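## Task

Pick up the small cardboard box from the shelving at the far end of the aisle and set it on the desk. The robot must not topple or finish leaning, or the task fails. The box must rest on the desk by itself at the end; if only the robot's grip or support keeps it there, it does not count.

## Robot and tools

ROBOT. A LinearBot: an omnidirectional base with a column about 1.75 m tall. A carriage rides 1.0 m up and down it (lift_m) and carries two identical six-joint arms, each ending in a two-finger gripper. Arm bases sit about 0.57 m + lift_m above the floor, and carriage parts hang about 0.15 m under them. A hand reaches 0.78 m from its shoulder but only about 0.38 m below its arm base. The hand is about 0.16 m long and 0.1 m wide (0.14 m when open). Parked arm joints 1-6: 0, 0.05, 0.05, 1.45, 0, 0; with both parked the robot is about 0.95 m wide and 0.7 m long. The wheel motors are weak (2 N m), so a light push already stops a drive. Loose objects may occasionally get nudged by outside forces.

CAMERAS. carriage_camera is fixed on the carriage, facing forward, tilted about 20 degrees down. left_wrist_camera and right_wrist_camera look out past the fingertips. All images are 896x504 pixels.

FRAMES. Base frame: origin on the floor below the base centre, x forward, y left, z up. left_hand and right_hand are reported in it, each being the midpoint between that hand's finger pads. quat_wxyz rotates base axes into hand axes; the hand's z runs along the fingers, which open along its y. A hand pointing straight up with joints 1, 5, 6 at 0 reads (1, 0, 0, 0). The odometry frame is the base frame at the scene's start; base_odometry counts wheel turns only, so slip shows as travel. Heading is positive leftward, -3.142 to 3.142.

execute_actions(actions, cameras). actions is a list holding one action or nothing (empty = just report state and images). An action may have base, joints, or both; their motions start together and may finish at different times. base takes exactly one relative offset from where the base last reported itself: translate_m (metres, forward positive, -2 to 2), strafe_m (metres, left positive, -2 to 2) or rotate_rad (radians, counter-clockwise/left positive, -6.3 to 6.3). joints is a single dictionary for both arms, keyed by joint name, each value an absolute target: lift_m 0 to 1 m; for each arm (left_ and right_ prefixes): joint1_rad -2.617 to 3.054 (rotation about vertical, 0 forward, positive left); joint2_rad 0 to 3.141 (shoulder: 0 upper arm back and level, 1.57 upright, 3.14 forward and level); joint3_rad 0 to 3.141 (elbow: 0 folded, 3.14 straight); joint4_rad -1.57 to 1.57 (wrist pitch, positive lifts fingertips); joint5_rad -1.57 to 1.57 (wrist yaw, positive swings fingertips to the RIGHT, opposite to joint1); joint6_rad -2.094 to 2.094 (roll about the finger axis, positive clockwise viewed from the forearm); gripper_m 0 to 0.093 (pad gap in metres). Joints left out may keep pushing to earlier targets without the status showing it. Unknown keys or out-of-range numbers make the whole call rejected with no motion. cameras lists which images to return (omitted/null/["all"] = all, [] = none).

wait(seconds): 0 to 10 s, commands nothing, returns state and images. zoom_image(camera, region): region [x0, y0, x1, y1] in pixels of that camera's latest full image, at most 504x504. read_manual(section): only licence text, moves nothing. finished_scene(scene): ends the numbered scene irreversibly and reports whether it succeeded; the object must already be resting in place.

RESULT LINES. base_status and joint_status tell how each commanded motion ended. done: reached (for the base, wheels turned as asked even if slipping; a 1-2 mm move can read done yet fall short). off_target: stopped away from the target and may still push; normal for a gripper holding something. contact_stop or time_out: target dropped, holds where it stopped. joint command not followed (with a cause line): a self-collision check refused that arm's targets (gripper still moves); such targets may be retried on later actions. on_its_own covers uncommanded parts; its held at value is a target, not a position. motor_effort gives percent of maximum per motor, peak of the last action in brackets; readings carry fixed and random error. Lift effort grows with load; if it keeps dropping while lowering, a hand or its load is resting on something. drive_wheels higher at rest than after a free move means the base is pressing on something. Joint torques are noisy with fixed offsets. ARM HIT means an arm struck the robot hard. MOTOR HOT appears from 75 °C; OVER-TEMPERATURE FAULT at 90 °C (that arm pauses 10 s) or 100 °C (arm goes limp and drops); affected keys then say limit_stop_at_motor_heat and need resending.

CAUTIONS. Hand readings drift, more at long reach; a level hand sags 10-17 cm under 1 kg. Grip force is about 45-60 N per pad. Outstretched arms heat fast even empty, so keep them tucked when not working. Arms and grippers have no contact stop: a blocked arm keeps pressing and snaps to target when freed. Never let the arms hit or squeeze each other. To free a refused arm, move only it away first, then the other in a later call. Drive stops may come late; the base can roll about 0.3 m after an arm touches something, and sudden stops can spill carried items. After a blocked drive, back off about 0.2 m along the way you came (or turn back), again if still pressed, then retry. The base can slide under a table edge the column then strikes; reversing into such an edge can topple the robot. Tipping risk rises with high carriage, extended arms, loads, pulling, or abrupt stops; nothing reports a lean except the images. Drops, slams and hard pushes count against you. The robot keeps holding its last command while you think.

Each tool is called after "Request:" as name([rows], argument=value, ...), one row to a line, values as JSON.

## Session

Request:
execute_actions(actions=[])

Scene clock: 0.00 s.
Joint torques (N m, as the arm reports them, + toward a larger angle): no reading
base_odometry: x=+0.000 y=+0.000 heading=+0.000 (m, m, rad; odometry frame)
base_status: not commanded
joint_positions: lift_m=+0.298 left_joint1_rad=+0.025 left_joint2_rad=+0.068 left_joint3_rad=+0.064 left_joint4_rad=+1.442 left_joint5_rad=+0.049 left_joint6_rad=-0.013 left_gripper_m=+0.094 right_joint1_rad=+0.012 right_joint2_rad=+0.045 right_joint3_rad=+0.063 right_joint4_rad=+1.470 right_joint5_rad=-0.022 right_joint6_rad=+0.019 right_gripper_m=+0.095
joint_status: not commanded
motor_effort: lift_m=+19 drive_wheels=+3 (%)
left_hand: x=+0.3036 y=+0.3422 z=+1.3178 quat_wxyz=(+0.997, +0.023, +0.067, +0.004) (m; base frame)
right_hand: x=+0.2895 y=-0.3458 z=+1.3187 quat_wxyz=(+0.999, -0.011, +0.042, +0.016) (m; base frame)
pictures: carriage_camera, left_wrist_camera, right_wrist_camera
Images, in order (width x height): carriage_camera 896x504, left_wrist_camera 896x504, right_wrist_camera 896x504.

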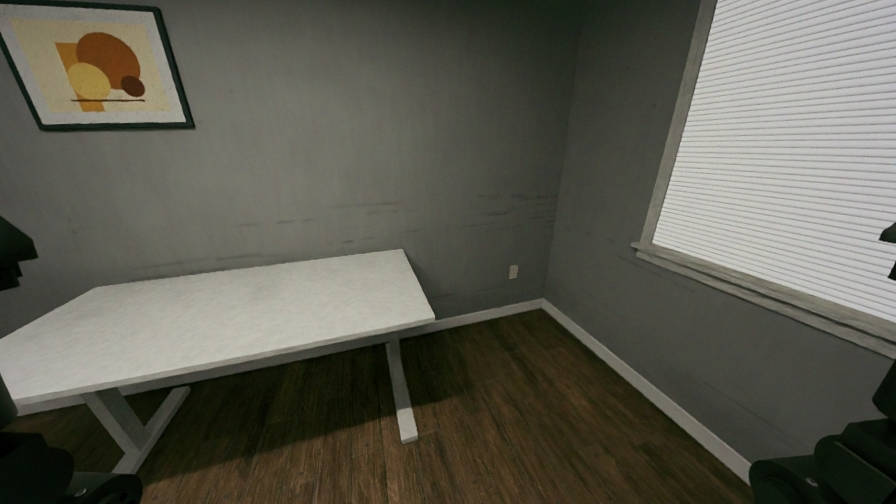

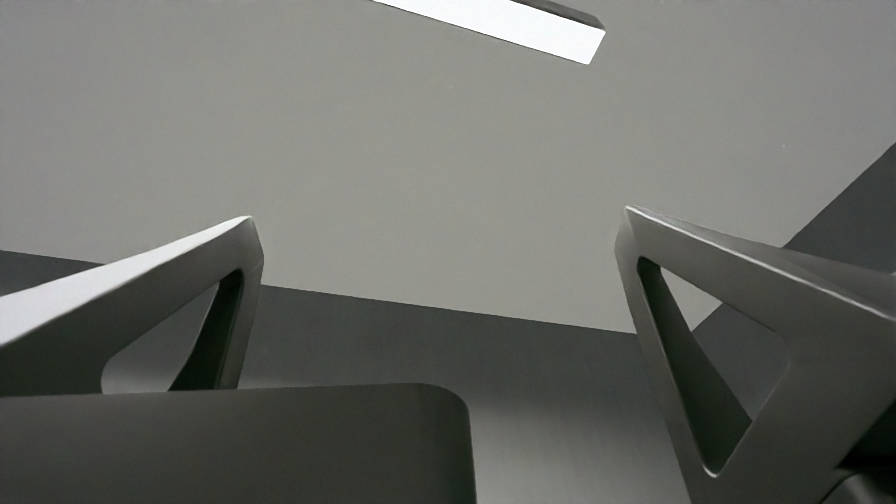

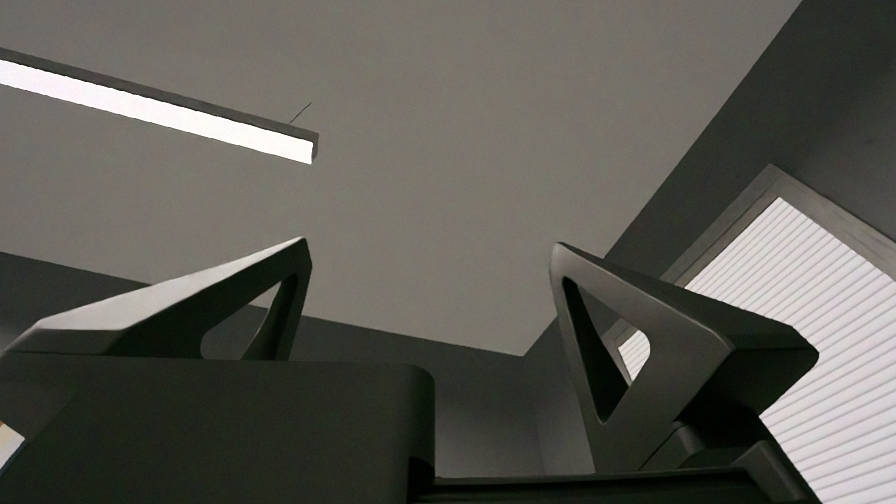

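Request:
execute_actions([
  {"base": {"rotate_rad": -2.85}},
], cameras=["carriage_camera"])

Scene clock: 18.53 s.
Joint torques (N m, as the arm reports them, + toward a larger angle): left_arm=[ 0.16  5.1   6.61 -0.21  0.04 -0.03] | right_arm=[-0.43  4.28  6.3  -0.15  0.04  0.07]
base_odometry: x=+0.000 y=+0.000 heading=-2.848 (m, m, rad; odometry frame)
base_status: done
joint_positions: lift_m=+0.298 left_joint1_rad=+0.025 left_joint2_rad=+0.068 left_joint3_rad=+0.064 left_joint4_rad=+1.440 left_joint5_rad=+0.049 left_joint6_rad=-0.013 left_gripper_m=+0.094 right_joint1_rad=+0.012 right_joint2_rad=+0.045 right_joint3_rad=+0.063 right_joint4_rad=+1.466 right_joint5_rad=-0.022 right_joint6_rad=+0.019 right_gripper_m=+0.095
joint_status: not commanded
motor_effort: lift_m=+15(16) drive_wheels=+13(38) (%)
left_hand: x=+0.3041 y=+0.3422 z=+1.3177 quat_wxyz=(+0.997, +0.023, +0.068, +0.004) (m; base frame)
right_hand: x=+0.2904 y=-0.3457 z=+1.3186 quat_wxyz=(+0.999, -0.011, +0.044, +0.016) (m; base frame)
pictures: carriage_camera
Images, in order (width x height): carriage_camera 896x504.

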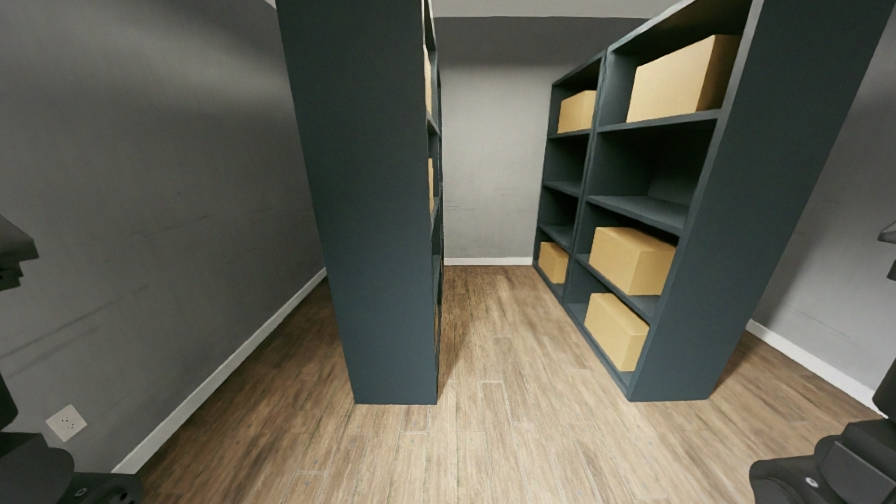

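Request:
execute_actions([
  {"base": {"strafe_m": -0.48}},
], cameras=[])

Request:
execute_actions([
  {"base": {"translate_m": 0.65}},
], cameras=["carriage_camera"])

Request:
zoom_image(camera="carriage_camera", region=[280, 260, 620, 504])

Scene clock: 38.30 s.
Joint torques (N m, as the arm reports them, + toward a larger angle): left_arm=[ 0.17  5.1   6.62 -0.22  0.04 -0.02] | right_arm=[-0.41  4.27  6.3  -0.17  0.05  0.07]
base_odometry: x=-0.138 y=+0.460 heading=-2.850 (m, m, rad; odometry frame)
base_status: done
joint_positions: lift_m=+0.298 left_joint1_rad=+0.025 left_joint2_rad=+0.068 left_joint3_rad=+0.064 left_joint4_rad=+1.440 left_joint5_rad=+0.049 left_joint6_rad=-0.013 left_gripper_m=+0.094 right_joint1_rad=+0.012 right_joint2_rad=+0.045 right_joint3_rad=+0.063 right_joint4_rad=+1.467 right_joint5_rad=-0.022 right_joint6_rad=+0.019 right_gripper_m=+0.095
joint_status: not commanded
motor_effort: lift_m=+19(21) drive_wheels=-8(32) (%)
left_hand: x=+0.3041 y=+0.3422 z=+1.3177 quat_wxyz=(+0.997, +0.023, +0.068, +0.004) (m; base frame)
right_hand: x=+0.2903 y=-0.3457 z=+1.3186 quat_wxyz=(+0.999, -0.011, +0.043, +0.016) (m; base frame)
pictures: none
No camera images: the call's "cameras" was empty. Leave "cameras" out to get every camera's image.

Scene clock: 41.80 s.
Joint torques (N m, as the arm reports them, + toward a larger angle): left_arm=[ 0.17  5.15  6.63 -0.23  0.04 -0.03] | right_arm=[-0.41  4.29  6.28 -0.19  0.04  0.07]
base_odometry: x=-0.761 y=+0.273 heading=-2.850 (m, m, rad; odometry frame)
base_status: done
joint_positions: lift_m=+0.298 left_joint1_rad=+0.025 left_joint2_rad=+0.068 left_joint3_rad=+0.064 left_joint4_rad=+1.442 left_joint5_rad=+0.049 left_joint6_rad=-0.013 left_gripper_m=+0.094 right_joint1_rad=+0.012 right_joint2_rad=+0.045 right_joint3_rad=+0.063 right_joint4_rad=+1.469 right_joint5_rad=-0.022 right_joint6_rad=+0.019 right_gripper_m=+0.095
joint_status: not commanded
motor_effort: lift_m=+18(20) drive_wheels=-7(26) (%)
left_hand: x=+0.3037 y=+0.3422 z=+1.3178 quat_wxyz=(+0.997, +0.023, +0.067, +0.004) (m; base frame)
right_hand: x=+0.2896 y=-0.3458 z=+1.3186 quat_wxyz=(+0.999, -0.011, +0.042, +0.016) (m; base frame)
pictures: carriage_camera
Images, in order (width x height): carriage_camera 896x504.

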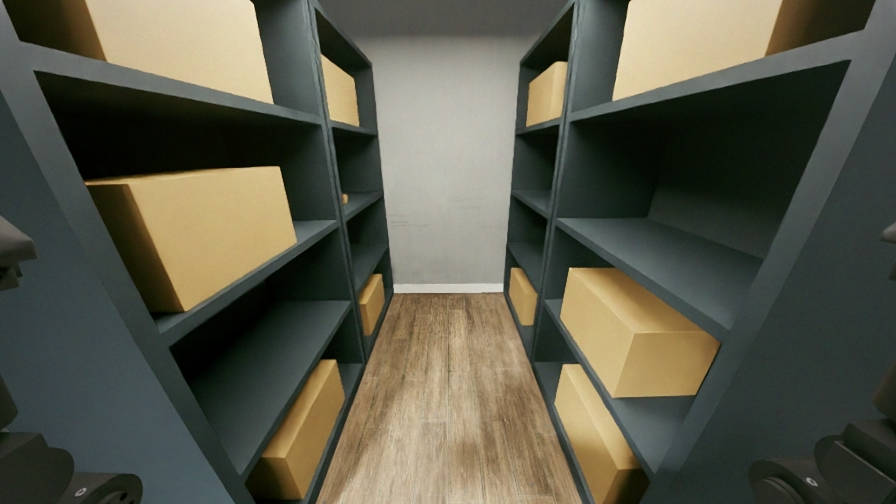

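Region (280, 260, 620, 504) of carriage_camera's 896x504 image, scaled by 1.482, with more detail than that image has; it fills the top 362 rows of this view, and the rest is white.

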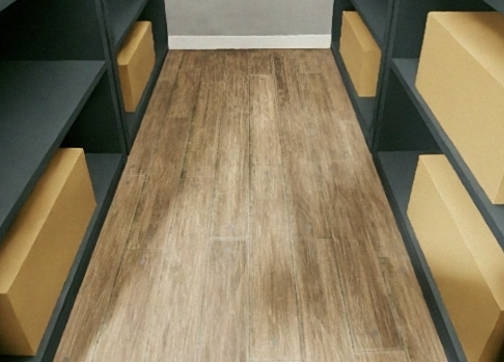

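Request:
execute_actions([
  {"base": {"translate_m": 0.9}, "joints": {"lift_m": 0.42}},
], cameras=["carriage_camera"])

Scene clock: 51.50 s.
Joint torques (N m, as the arm reports them, + toward a larger angle): left_arm=[ 0.17  5.16  6.64 -0.23  0.04 -0.03] | right_arm=[-0.41  4.26  6.28 -0.2   0.04  0.07]
base_odometry: x=-1.623 y=+0.016 heading=-2.851 (m, m, rad; odometry frame)
base_status: done
joint_positions: lift_m=+0.420 left_joint1_rad=+0.025 left_joint2_rad=+0.068 left_joint3_rad=+0.064 left_joint4_rad=+1.442 left_joint5_rad=+0.049 left_joint6_rad=-0.013 left_gripper_m=+0.094 right_joint1_rad=+0.012 right_joint2_rad=+0.045 right_joint3_rad=+0.063 right_joint4_rad=+1.470 right_joint5_rad=-0.022 right_joint6_rad=+0.019 right_gripper_m=+0.095
joint_status: all done
motor_effort: lift_m=+20(22) drive_wheels=-7(28) (%)
left_hand: x=+0.3035 y=+0.3422 z=+1.4401 quat_wxyz=(+0.997, +0.023, +0.067, +0.004) (m; base frame)
right_hand: x=+0.2895 y=-0.3458 z=+1.4409 quat_wxyz=(+0.999, -0.011, +0.042, +0.016) (m; base frame)
pictures: carriage_camera
Images, in order (width x height): carriage_camera 896x504.

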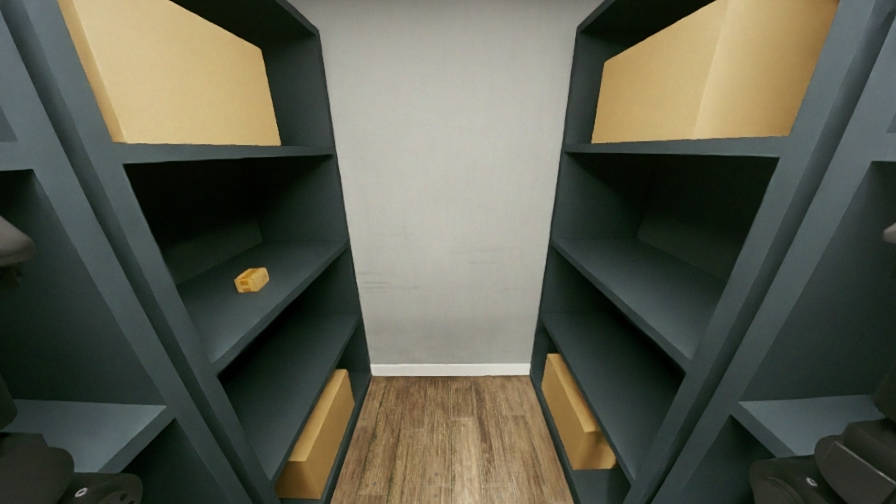

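Request:
zoom_image(camera="carriage_camera", region=[200, 240, 300, 320])

Request:
zoom_image(camera="carriage_camera", region=[180, 200, 400, 400])

Region (200, 240, 300, 320) of carriage_camera's 896x504 image, scaled by 5.040, with more detail than that image has; it fills the top 403 rows of this view, and the rest is white.

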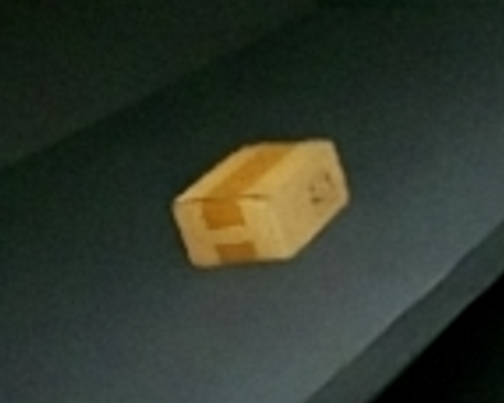

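Region (180, 200, 400, 400) of carriage_camera's 896x504 image, scaled by 2.291, with more detail than that image has; it fills the top 458 rows of this view, and the rest is white.

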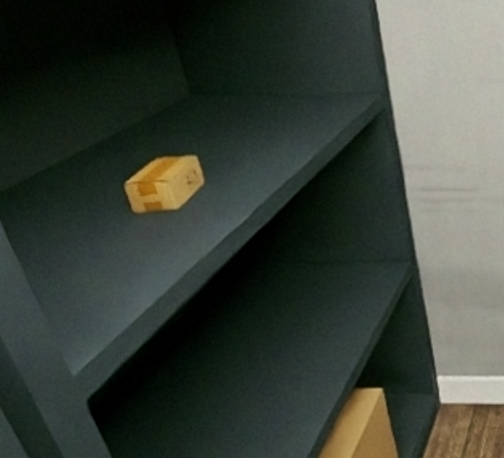

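Request:
execute_actions([
  {"base": {"translate_m": 0.518}, "joints": {"lift_m": 0.35, "left_joint2_rad": 2.04, "left_joint3_rad": 1.94, "left_joint4_rad": -1.48, "left_joint5_rad": 0.0, "left_joint6_rad": 0.84}},
], cameras=["carriage_camera"])

Scene clock: 140.30 s.
Joint torques (N m, as the arm reports them, + toward a larger angle): left_arm=[  0.18 -13.6    8.85   0.07   0.1    0.04] | right_arm=[-0.41  4.29  6.31 -0.21  0.04  0.07]
base_odometry: x=-2.120 y=-0.132 heading=-2.852 (m, m, rad; odometry frame)
base_status: done
joint_positions: lift_m=+0.350 left_joint1_rad=+0.025 left_joint2_rad=+2.037 left_joint3_rad=+1.923 left_joint4_rad=-1.467 left_joint5_rad=+0.004 left_joint6_rad=+0.834 left_gripper_m=+0.094 right_joint1_rad=+0.012 right_joint2_rad=+0.045 right_joint3_rad=+0.063 right_joint4_rad=+1.470 right_joint5_rad=-0.022 right_joint6_rad=+0.019 right_gripper_m=+0.095
joint_status: all done
motor_effort: lift_m=+14(17) drive_wheels=-7(29) (%)
left_hand: x=+0.6552 y=+0.3588 z=+1.0714 quat_wxyz=(-0.004, +0.393, +0.919, -0.004) (m; base frame)
right_hand: x=+0.2895 y=-0.3458 z=+1.3712 quat_wxyz=(+0.999, -0.011, +0.042, +0.016) (m; base frame)
pictures: carriage_camera
Images, in order (width x height): carriage_camera 896x504.

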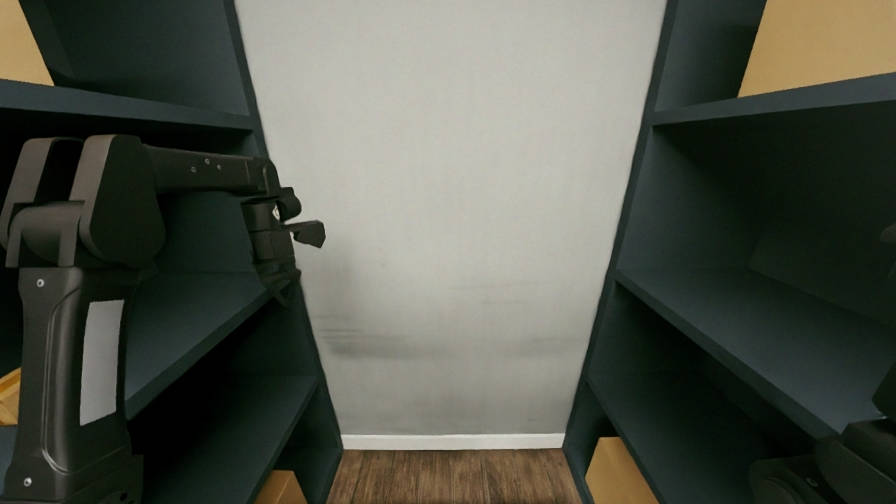

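Request:
execute_actions([
  {"joints": {"left_joint1_rad": 1.04}},
], cameras=["carriage_camera", "left_wrist_camera"])

Scene clock: 147.53 s.
Joint torques (N m, as the arm reports them, + toward a larger angle): left_arm=[ -0.15 -13.53   8.88   0.07   0.16   0.03] | right_arm=[-0.41  4.26  6.3  -0.21  0.04  0.07]
base_odometry: x=-2.120 y=-0.132 heading=-2.852 (m, m, rad; odometry frame)
base_status: not commanded
joint_positions: lift_m=+0.350 left_joint1_rad=+1.045 left_joint2_rad=+2.037 left_joint3_rad=+1.923 left_joint4_rad=-1.467 left_joint5_rad=-0.001 left_joint6_rad=+0.835 left_gripper_m=+0.094 right_joint1_rad=+0.012 right_joint2_rad=+0.045 right_joint3_rad=+0.063 right_joint4_rad=+1.470 right_joint5_rad=-0.022 right_joint6_rad=+0.019 right_gripper_m=+0.095
joint_status: all done
motor_effort: lift_m=+16(16) drive_wheels=-5(6) (%)
left_hand: x=+0.4626 y=+0.6841 z=+1.0714 quat_wxyz=(-0.004, -0.105, +0.994, -0.004) (m; base frame)
right_hand: x=+0.2895 y=-0.3458 z=+1.3712 quat_wxyz=(+0.999, -0.011, +0.042, +0.016) (m; base frame)
pictures: carriage_camera, left_wrist_camera
Images, in order (width x height): carriage_camera 896x504, left_wrist_camera 896x504.

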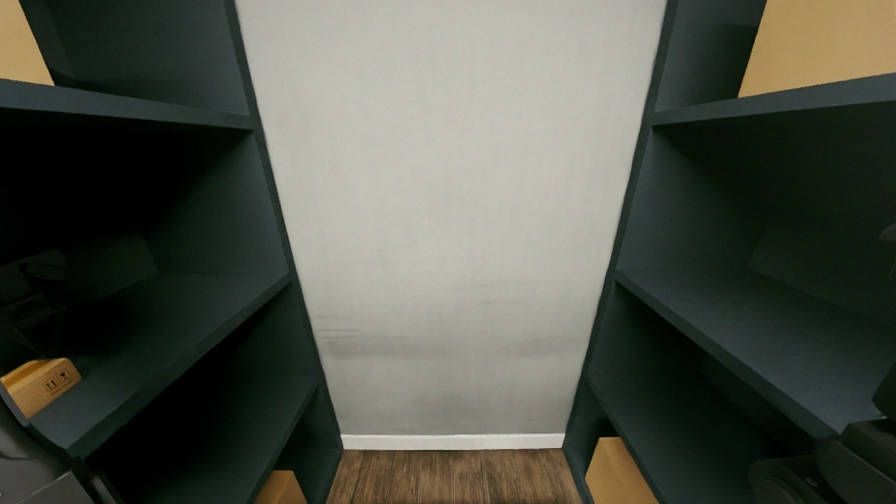

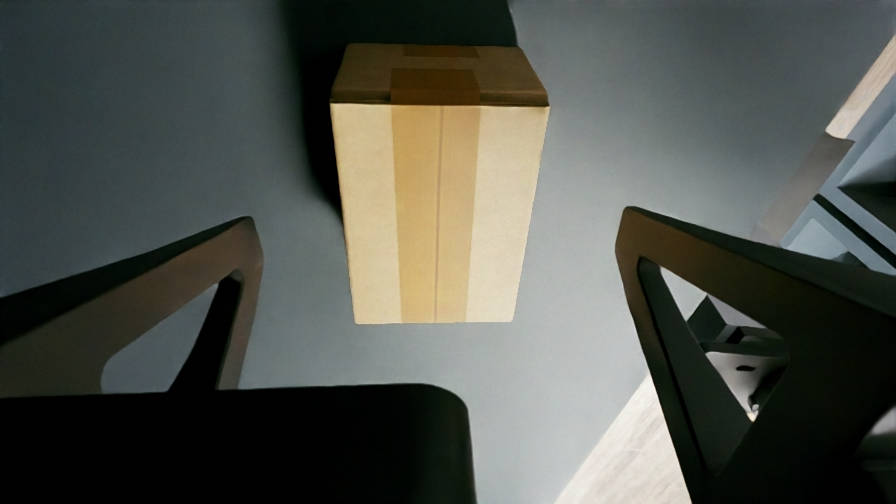

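Request:
execute_actions([
  {"base": {"translate_m": -0.02}, "joints": {"lift_m": 0.295}},
], cameras=["carriage_camera", "left_wrist_camera"])

Scene clock: 169.30 s.
Joint torques (N m, as the arm reports them, + toward a larger angle): left_arm=[ -0.01 -13.53   7.86   0.12   0.15   0.03] | right_arm=[-0.41  4.25  6.28 -0.22  0.04  0.07]
base_odometry: x=-2.101 y=-0.126 heading=-2.852 (m, m, rad; odometry frame)
base_status: done
joint_positions: lift_m=+0.295 left_joint1_rad=+1.042 left_joint2_rad=+2.037 left_joint3_rad=+1.933 left_joint4_rad=-1.470 left_joint5_rad=-0.001 left_joint6_rad=+0.835 left_gripper_m=+0.094 right_joint1_rad=+0.012 right_joint2_rad=+0.045 right_joint3_rad=+0.063 right_joint4_rad=+1.470 right_joint5_rad=-0.022 right_joint6_rad=+0.019 right_gripper_m=+0.095
joint_status: all done
motor_effort: lift_m=+15(15) drive_wheels=+3(26) (%)
left_hand: x=+0.4644 y=+0.6847 z=+1.0191 quat_wxyz=(-0.001, -0.103, +0.995, -0.001) (m; base frame)
right_hand: x=+0.2895 y=-0.3458 z=+1.3162 quat_wxyz=(+0.999, -0.011, +0.042, +0.016) (m; base frame)
pictures: carriage_camera, left_wrist_camera
Images, in order (width x height): carriage_camera 896x504, left_wrist_camera 896x504.

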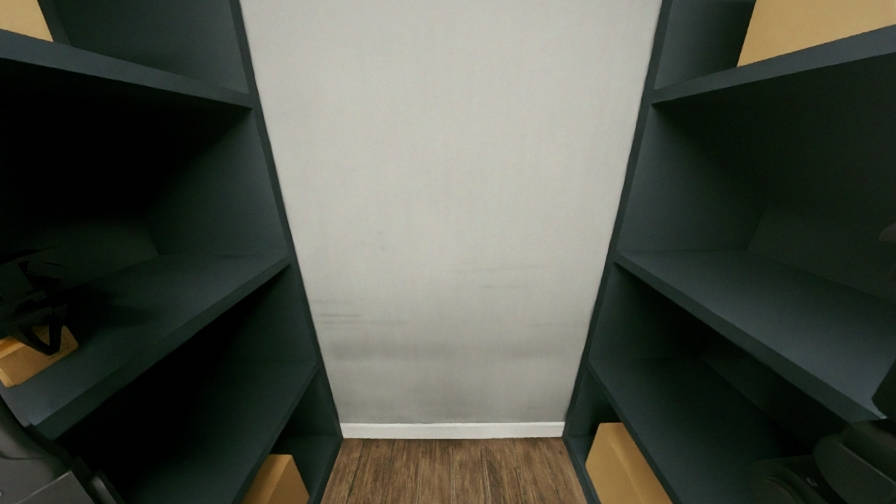

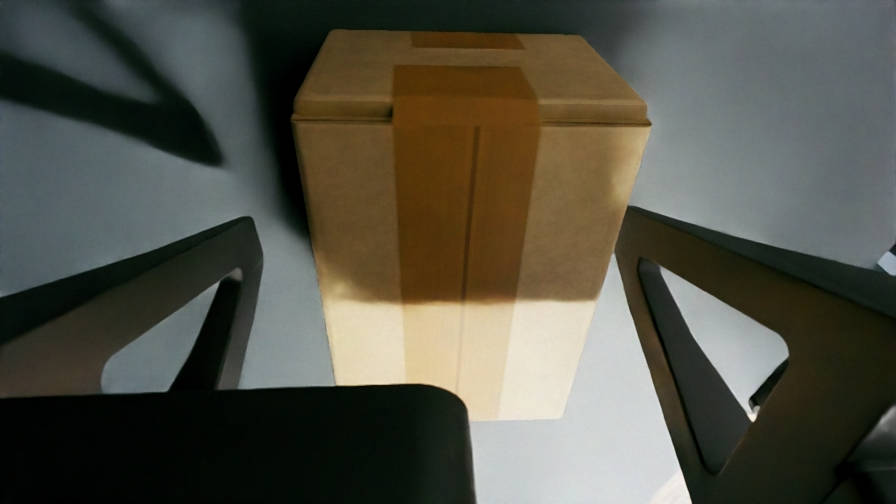

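Request:
execute_actions([
  {"joints": {"lift_m": 0.287}},
], cameras=[])

Request:
execute_actions([
  {"joints": {"left_gripper_m": 0.045}},
], cameras=["left_wrist_camera"])

Scene clock: 190.40 s.
Joint torques (N m, as the arm reports them, + toward a larger angle): left_arm=[  0.07 -13.61   7.92   0.11   0.14   0.02] | right_arm=[-0.44  4.31  6.34 -0.19  0.03  0.06]
base_odometry: x=-2.101 y=-0.126 heading=-2.852 (m, m, rad; odometry frame)
base_status: not commanded
joint_positions: lift_m=+0.287 left_joint1_rad=+1.042 left_joint2_rad=+2.038 left_joint3_rad=+1.933 left_joint4_rad=-1.471 left_joint5_rad=+0.000 left_joint6_rad=+0.835 left_gripper_m=+0.094 right_joint1_rad=+0.012 right_joint2_rad=+0.045 right_joint3_rad=+0.063 right_joint4_rad=+1.470 right_joint5_rad=-0.022 right_joint6_rad=+0.019 right_gripper_m=+0.095
joint_status: all done
motor_effort: lift_m=+16(18) drive_wheels=+2(3) (%)
left_hand: x=+0.4645 y=+0.6845 z=+1.0108 quat_wxyz=(-0.002, -0.103, +0.995, -0.002) (m; base frame)
right_hand: x=+0.2895 y=-0.3458 z=+1.3082 quat_wxyz=(+0.999, -0.011, +0.042, +0.016) (m; base frame)
pictures: none
No camera images: the call's "cameras" was empty. Leave "cameras" out to get every camera's image.

Scene clock: 191.00 s.
Joint torques (N m, as the arm reports them, + toward a larger angle): left_arm=[  0.05 -13.61   7.86   0.14   0.14   0.02] | right_arm=[-0.41  4.28  6.29 -0.21  0.04  0.07]
base_odometry: x=-2.101 y=-0.126 heading=-2.852 (m, m, rad; odometry frame)
base_status: not commanded
joint_positions: lift_m=+0.287 left_joint1_rad=+1.042 left_joint2_rad=+2.038 left_joint3_rad=+1.933 left_joint4_rad=-1.473 left_joint5_rad=+0.001 left_joint6_rad=+0.835 left_gripper_m=+0.059 right_joint1_rad=+0.012 right_joint2_rad=+0.045 right_joint3_rad=+0.063 right_joint4_rad=+1.470 right_joint5_rad=-0.022 right_joint6_rad=+0.019 right_gripper_m=+0.095
joint_status: left_gripper_m off_target (ended at +0.059, target +0.045)
motor_effort: lift_m=+15(18) drive_wheels=+2(2) (%)
left_hand: x=+0.4644 y=+0.6840 z=+1.0108 quat_wxyz=(-0.002, -0.103, +0.995, -0.003) (m; base frame)
right_hand: x=+0.2895 y=-0.3458 z=+1.3082 quat_wxyz=(+0.999, -0.011, +0.042, +0.016) (m; base frame)
pictures: left_wrist_camera
Images, in order (width x height): left_wrist_camera 896x504.

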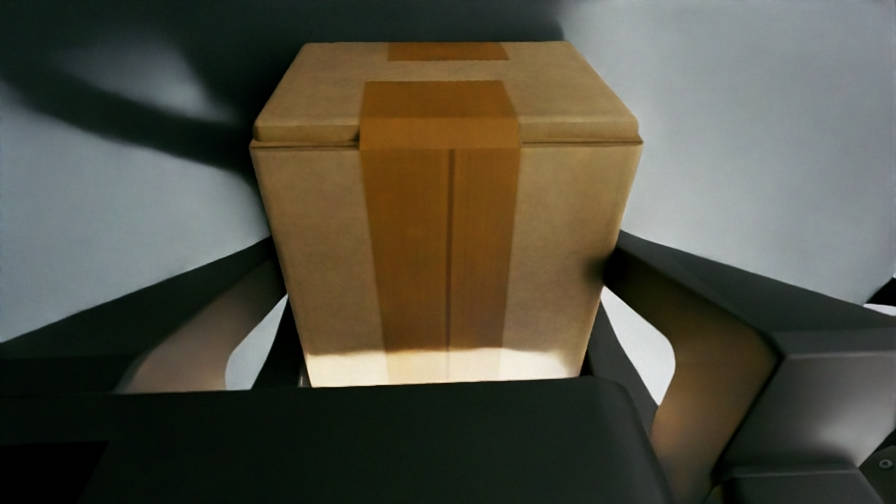

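Gripped at 0.059. Lift a few centimetres and check.

Request:
execute_actions([
  {"joints": {"lift_m": 0.335}},
], cameras=["left_wrist_camera"])

Scene clock: 195.23 s.
Joint torques (N m, as the arm reports them, + toward a larger angle): left_arm=[  0.05 -13.63   7.87   0.14   0.14   0.02] | right_arm=[-0.41  4.32  6.35 -0.19  0.04  0.07]
base_odometry: x=-2.101 y=-0.126 heading=-2.852 (m, m, rad; odometry frame)
base_status: not commanded
joint_positions: lift_m=+0.335 left_joint1_rad=+1.042 left_joint2_rad=+2.038 left_joint3_rad=+1.933 left_joint4_rad=-1.473 left_joint5_rad=+0.001 left_joint6_rad=+0.835 left_gripper_m=+0.059 right_joint1_rad=+0.012 right_joint2_rad=+0.045 right_joint3_rad=+0.063 right_joint4_rad=+1.470 right_joint5_rad=-0.022 right_joint6_rad=+0.019 right_gripper_m=+0.095
joint_status: all done
motor_effort: lift_m=+18(23) drive_wheels=-1(2) (%)
left_hand: x=+0.4644 y=+0.6840 z=+1.0585 quat_wxyz=(-0.002, -0.103, +0.995, -0.003) (m; base frame)
right_hand: x=+0.2895 y=-0.3458 z=+1.3559 quat_wxyz=(+0.999, -0.011, +0.042, +0.016) (m; base frame)
pictures: left_wrist_camera
Images, in order (width x height): left_wrist_camera 896x504.

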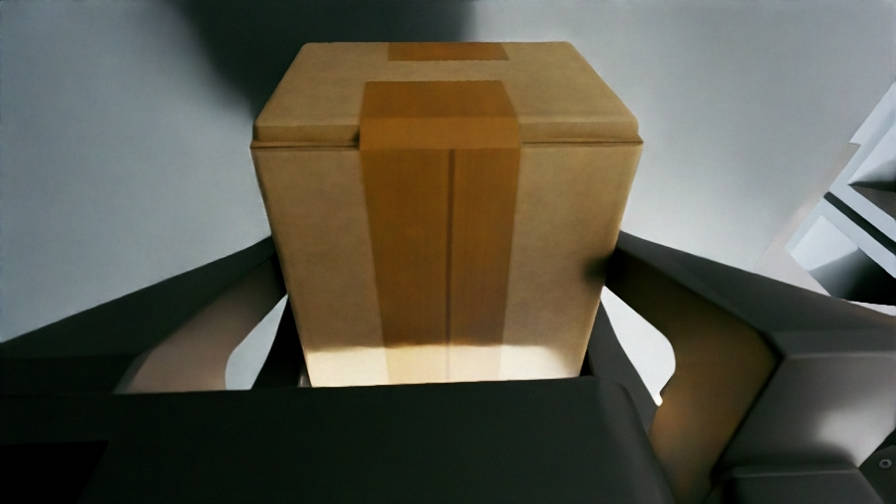

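Request:
execute_actions([
  {"joints": {"left_joint1_rad": -0.05, "left_joint6_rad": 0.0}},
], cameras=["carriage_camera"])

Request:
zoom_image(camera="carriage_camera", region=[280, 380, 620, 504])

Scene clock: 201.87 s.
Joint torques (N m, as the arm reports them, + toward a larger angle): left_arm=[  0.58 -13.65   7.89   0.13   0.03  -0.09] | right_arm=[-0.41  4.29  6.29 -0.21  0.04  0.07]
base_odometry: x=-2.101 y=-0.126 heading=-2.852 (m, m, rad; odometry frame)
base_status: not commanded
joint_positions: lift_m=+0.335 left_joint1_rad=-0.056 left_joint2_rad=+2.038 left_joint3_rad=+1.933 left_joint4_rad=-1.468 left_joint5_rad=+0.004 left_joint6_rad=+0.006 left_gripper_m=+0.059 right_joint1_rad=+0.012 right_joint2_rad=+0.045 right_joint3_rad=+0.063 right_joint4_rad=+1.470 right_joint5_rad=-0.022 right_joint6_rad=+0.019 right_gripper_m=+0.095
joint_status: all done
motor_effort: lift_m=+20(20) drive_wheels=-2(2) (%)
left_hand: x=+0.6565 y=+0.3274 z=+1.0585 quat_wxyz=(-0.001, +0.031, +1.000, -0.002) (m; base frame)
right_hand: x=+0.2895 y=-0.3458 z=+1.3559 quat_wxyz=(+0.999, -0.011, +0.042, +0.016) (m; base frame)
pictures: carriage_camera
Images, in order (width x height): carriage_camera 896x504.

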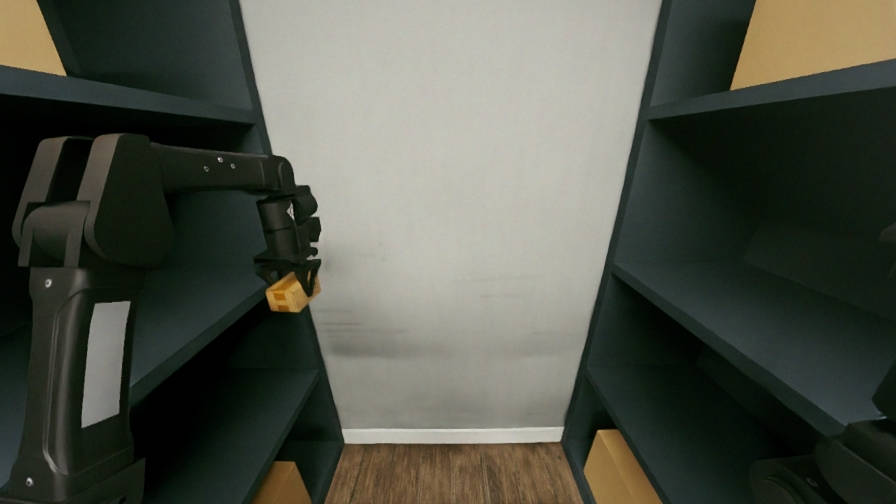

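Region (280, 380, 620, 504) of carriage_camera's 896x504 image, scaled by 1.482, with more detail than that image has; it fills the top 184 rows of this view, and the rest is white.

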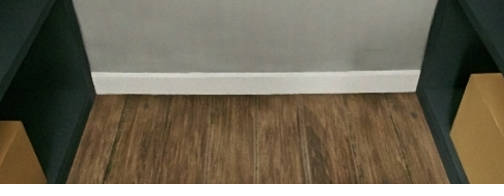

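Request:
execute_actions([
  {"base": {"translate_m": -1.95}, "joints": {"left_joint2_rad": 1.4, "left_joint3_rad": 1.3}},
], cameras=["carriage_camera"])

Scene clock: 230.40 s.
Joint torques (N m, as the arm reports them, + toward a larger angle): left_arm=[ 0.56 -7.36  5.85  0.21  0.03 -0.08] | right_arm=[-0.4   4.38  6.34 -0.21  0.03  0.07]
base_odometry: x=-0.231 y=+0.430 heading=-2.852 (m, m, rad; odometry frame)
base_status: done
joint_positions: lift_m=+0.335 left_joint1_rad=-0.056 left_joint2_rad=+1.412 left_joint3_rad=+1.315 left_joint4_rad=-1.475 left_joint5_rad=+0.004 left_joint6_rad=+0.006 left_gripper_m=+0.059 right_joint1_rad=+0.012 right_joint2_rad=+0.045 right_joint3_rad=+0.063 right_joint4_rad=+1.469 right_joint5_rad=-0.022 right_joint6_rad=+0.019 right_gripper_m=+0.095
joint_status: all done
motor_effort: lift_m=+18(18) drive_wheels=-3(33) (%)
left_hand: x=+0.4960 y=+0.3365 z=+1.0855 quat_wxyz=(-0.001, +0.031, +1.000, -0.002) (m; base frame)
right_hand: x=+0.2897 y=-0.3457 z=+1.3559 quat_wxyz=(+0.999, -0.011, +0.042, +0.016) (m; base frame)
pictures: carriage_camera
Images, in order (width x height): carriage_camera 896x504.

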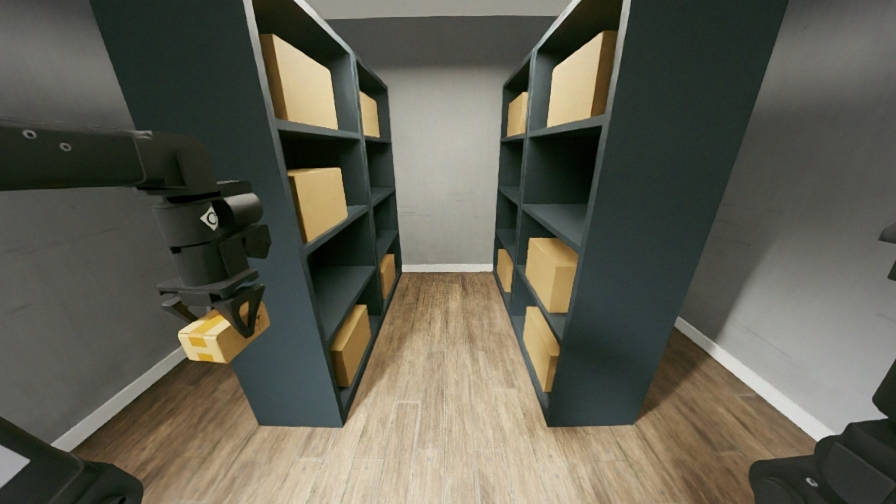

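Request:
execute_actions([
  {"base": {"rotate_rad": 3.16}, "joints": {"lift_m": 0.28}},
], cameras=["carriage_camera"])

Scene clock: 250.47 s.
Joint torques (N m, as the arm reports them, + toward a larger angle): left_arm=[ 0.08 -7.23  6.28  0.16  0.08 -0.08] | right_arm=[-0.41  4.28  6.27 -0.15  0.04  0.07]
base_odometry: x=-0.232 y=+0.430 heading=+0.306 (m, m, rad; odometry frame)
base_status: done
joint_positions: lift_m=+0.280 left_joint1_rad=-0.048 left_joint2_rad=+1.411 left_joint3_rad=+1.310 left_joint4_rad=-1.469 left_joint5_rad=-0.001 left_joint6_rad=+0.005 left_gripper_m=+0.059 right_joint1_rad=+0.012 right_joint2_rad=+0.045 right_joint3_rad=+0.063 right_joint4_rad=+1.465 right_joint5_rad=-0.022 right_joint6_rad=+0.019 right_gripper_m=+0.095
joint_status: all done
motor_effort: lift_m=+15(15) drive_wheels=+14(38) (%)
left_hand: x=+0.4966 y=+0.3390 z=+1.0299 quat_wxyz=(+0.001, +0.027, +1.000, +0.000) (m; base frame)
right_hand: x=+0.2907 y=-0.3457 z=+1.3011 quat_wxyz=(+0.999, -0.011, +0.044, +0.016) (m; base frame)
pictures: carriage_camera
Images, in order (width x height): carriage_camera 896x504.

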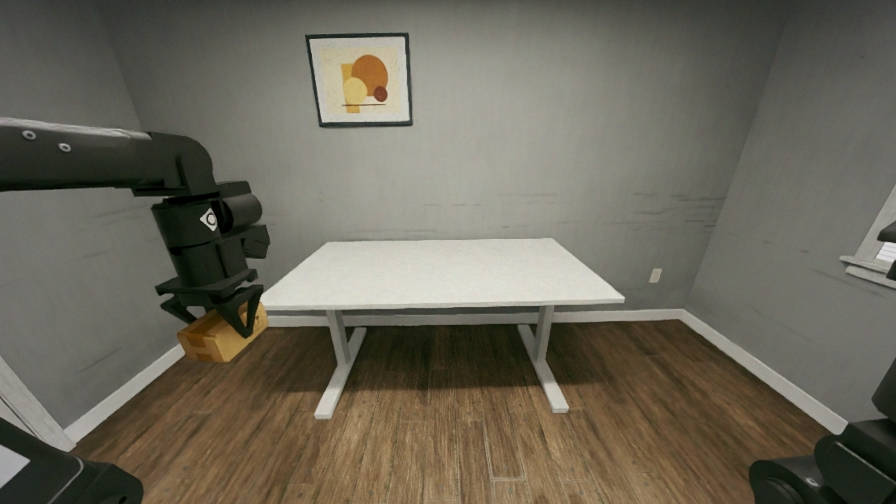

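Request:
execute_actions([
  {"base": {"translate_m": 0.55}, "joints": {"lift_m": 0.27, "left_joint1_rad": 0.0, "left_joint2_rad": 2.29, "left_joint3_rad": 1.6, "left_joint4_rad": -0.875}},
], cameras=["carriage_camera", "left_wrist_camera"])

Scene clock: 278.70 s.
Joint torques (N m, as the arm reports them, + toward a larger angle): left_arm=[  0.22 -15.86   6.36   0.3    0.07  -0.08] | right_arm=[-0.41  4.28  6.32 -0.2   0.03  0.07]
base_odometry: x=+0.293 y=+0.597 heading=+0.307 (m, m, rad; odometry frame)
base_status: done
joint_positions: lift_m=+0.270 left_joint1_rad=-0.001 left_joint2_rad=+2.289 left_joint3_rad=+1.605 left_joint4_rad=-0.879 left_joint5_rad=-0.001 left_joint6_rad=+0.005 left_gripper_m=+0.059 right_joint1_rad=+0.012 right_joint2_rad=+0.045 right_joint3_rad=+0.063 right_joint4_rad=+1.469 right_joint5_rad=-0.022 right_joint6_rad=+0.019 right_gripper_m=+0.095
joint_status: all done
motor_effort: lift_m=+15(18) drive_wheels=-10(33) (%)
left_hand: x=+0.6922 y=+0.3496 z=+0.8144 quat_wxyz=(+0.004, +0.003, +1.000, +0.000) (m; base frame)
right_hand: x=+0.2896 y=-0.3458 z=+1.2911 quat_wxyz=(+0.999, -0.011, +0.042, +0.016) (m; base frame)
pictures: carriage_camera, left_wrist_camera
Images, in order (width x height): carriage_camera 896x504, left_wrist_camera 896x504.

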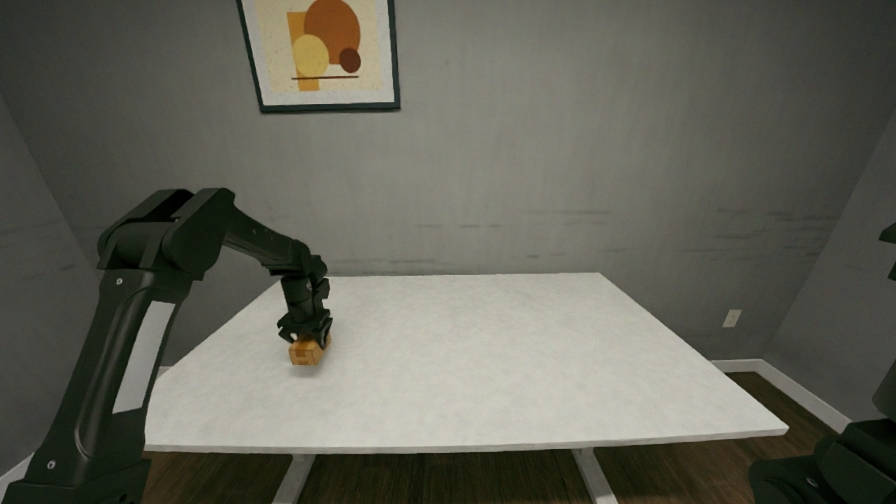

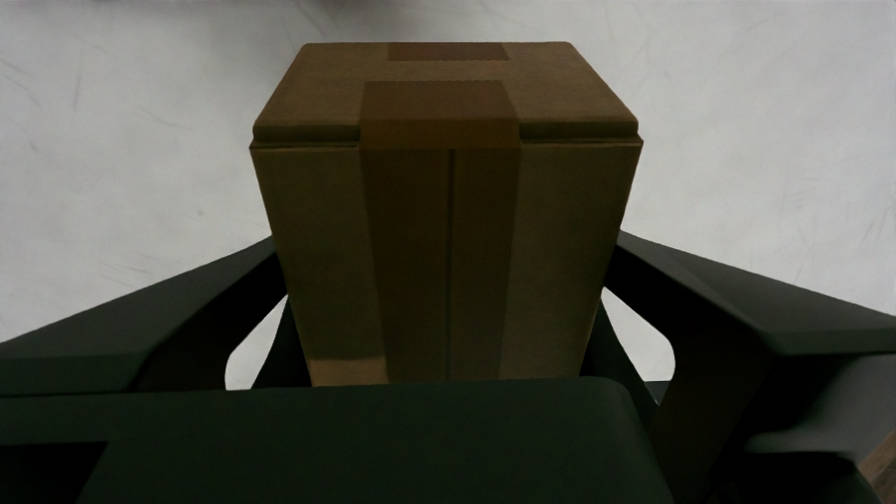

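Request:
execute_actions([
  {"joints": {"lift_m": 0.237}},
], cameras=["carriage_camera", "left_wrist_camera"])

Request:
zoom_image(camera="carriage_camera", region=[250, 290, 370, 410])

Scene clock: 290.93 s.
Joint torques (N m, as the arm reports them, + toward a larger angle): left_arm=[  0.21 -16.25   6.3    0.27   0.1   -0.08] | right_arm=[-0.41  4.24  6.22 -0.2   0.04  0.07]
base_odometry: x=+0.293 y=+0.597 heading=+0.307 (m, m, rad; odometry frame)
base_status: not commanded
joint_positions: lift_m=+0.237 left_joint1_rad=-0.001 left_joint2_rad=+2.293 left_joint3_rad=+1.605 left_joint4_rad=-0.877 left_joint5_rad=-0.001 left_joint6_rad=+0.005 left_gripper_m=+0.059 right_joint1_rad=+0.012 right_joint2_rad=+0.045 right_joint3_rad=+0.063 right_joint4_rad=+1.469 right_joint5_rad=-0.022 right_joint6_rad=+0.019 right_gripper_m=+0.095
joint_status: all done
motor_effort: lift_m=+15(16) drive_wheels=-7(9) (%)
left_hand: x=+0.6922 y=+0.3496 z=+0.7799 quat_wxyz=(+0.003, +0.003, +1.000, +0.000) (m; base frame)
right_hand: x=+0.2896 y=-0.3458 z=+1.2581 quat_wxyz=(+0.999, -0.011, +0.042, +0.016) (m; base frame)
pictures: carriage_camera, left_wrist_camera
Images, in order (width x height): carriage_camera 896x504, left_wrist_camera 896x504.

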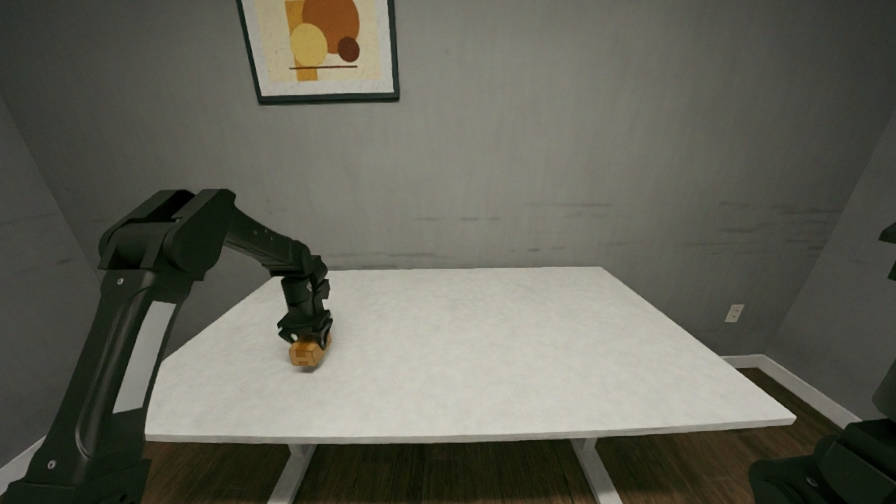

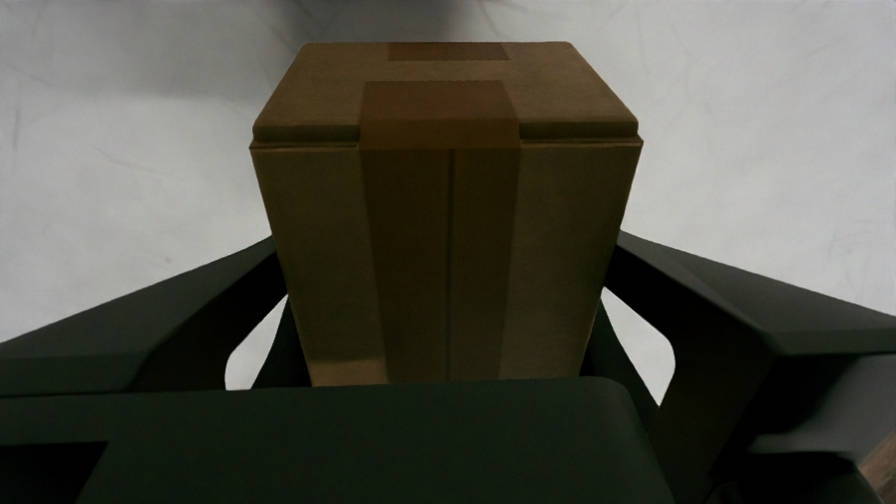

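Region (250, 290, 370, 410) of carriage_camera's 896x504 image, scaled by 4.200, with more detail than that image has.

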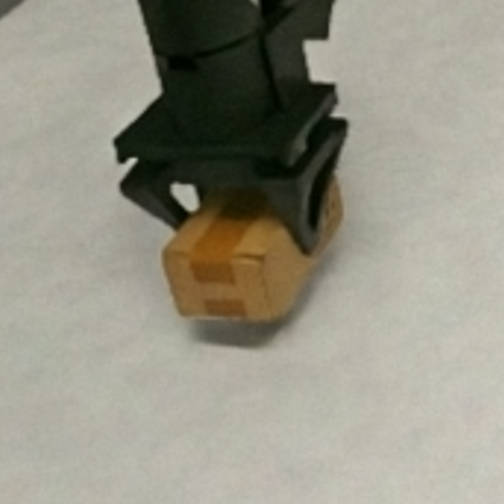

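Request:
execute_actions([
  {"joints": {"lift_m": 0.208}},
], cameras=["carriage_camera", "left_wrist_camera"])

Request:
zoom_image(camera="carriage_camera", region=[250, 290, 370, 410])

Scene clock: 309.17 s.
Joint torques (N m, as the arm reports them, + toward a larger angle): left_arm=[  0.22 -16.28   6.33   0.28   0.08  -0.07] | right_arm=[-0.43  4.35  6.29 -0.19  0.04  0.06]
base_odometry: x=+0.292 y=+0.597 heading=+0.307 (m, m, rad; odometry frame)
base_status: not commanded
joint_positions: lift_m=+0.208 left_joint1_rad=-0.001 left_joint2_rad=+2.293 left_joint3_rad=+1.605 left_joint4_rad=-0.876 left_joint5_rad=-0.001 left_joint6_rad=+0.005 left_gripper_m=+0.059 right_joint1_rad=+0.012 right_joint2_rad=+0.045 right_joint3_rad=+0.063 right_joint4_rad=+1.469 right_joint5_rad=-0.022 right_joint6_rad=+0.019 right_gripper_m=+0.095
joint_status: all done
motor_effort: lift_m=+17(15) drive_wheels=-7(8) (%)
left_hand: x=+0.6925 y=+0.3496 z=+0.7509 quat_wxyz=(+0.004, +0.003, +1.000, +0.000) (m; base frame)
right_hand: x=+0.2896 y=-0.3458 z=+1.2292 quat_wxyz=(+0.999, -0.011, +0.042, +0.016) (m; base frame)
pictures: carriage_camera, left_wrist_camera
Images, in order (width x height): carriage_camera 896x504, left_wrist_camera 896x504.

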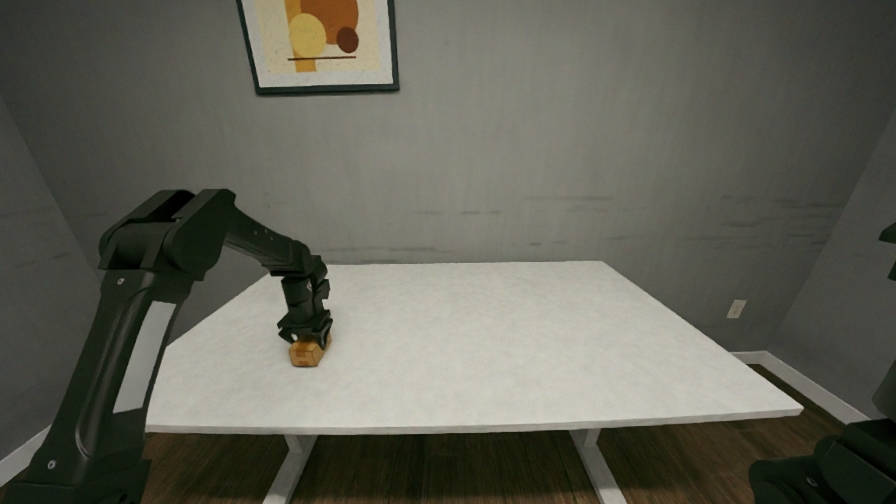

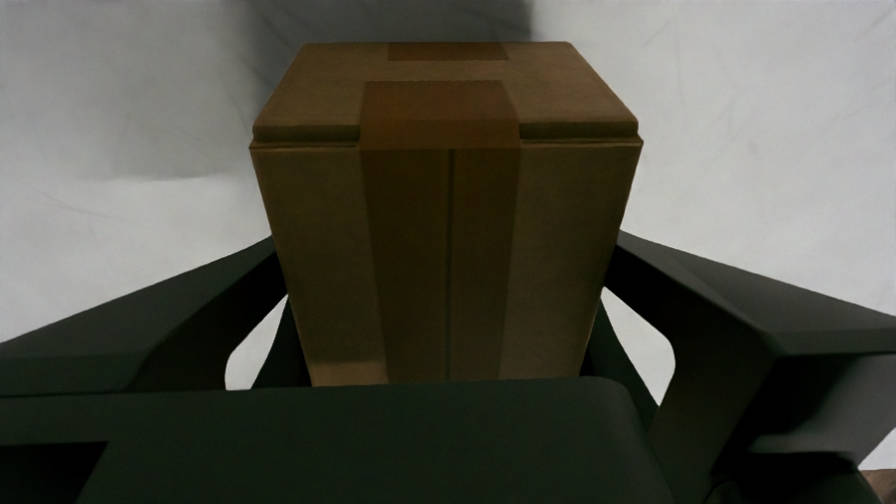

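Region (250, 290, 370, 410) of carriage_camera's 896x504 image, scaled by 4.200, with more detail than that image has.

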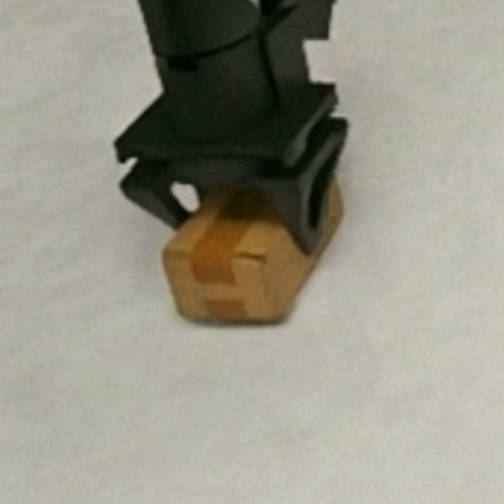

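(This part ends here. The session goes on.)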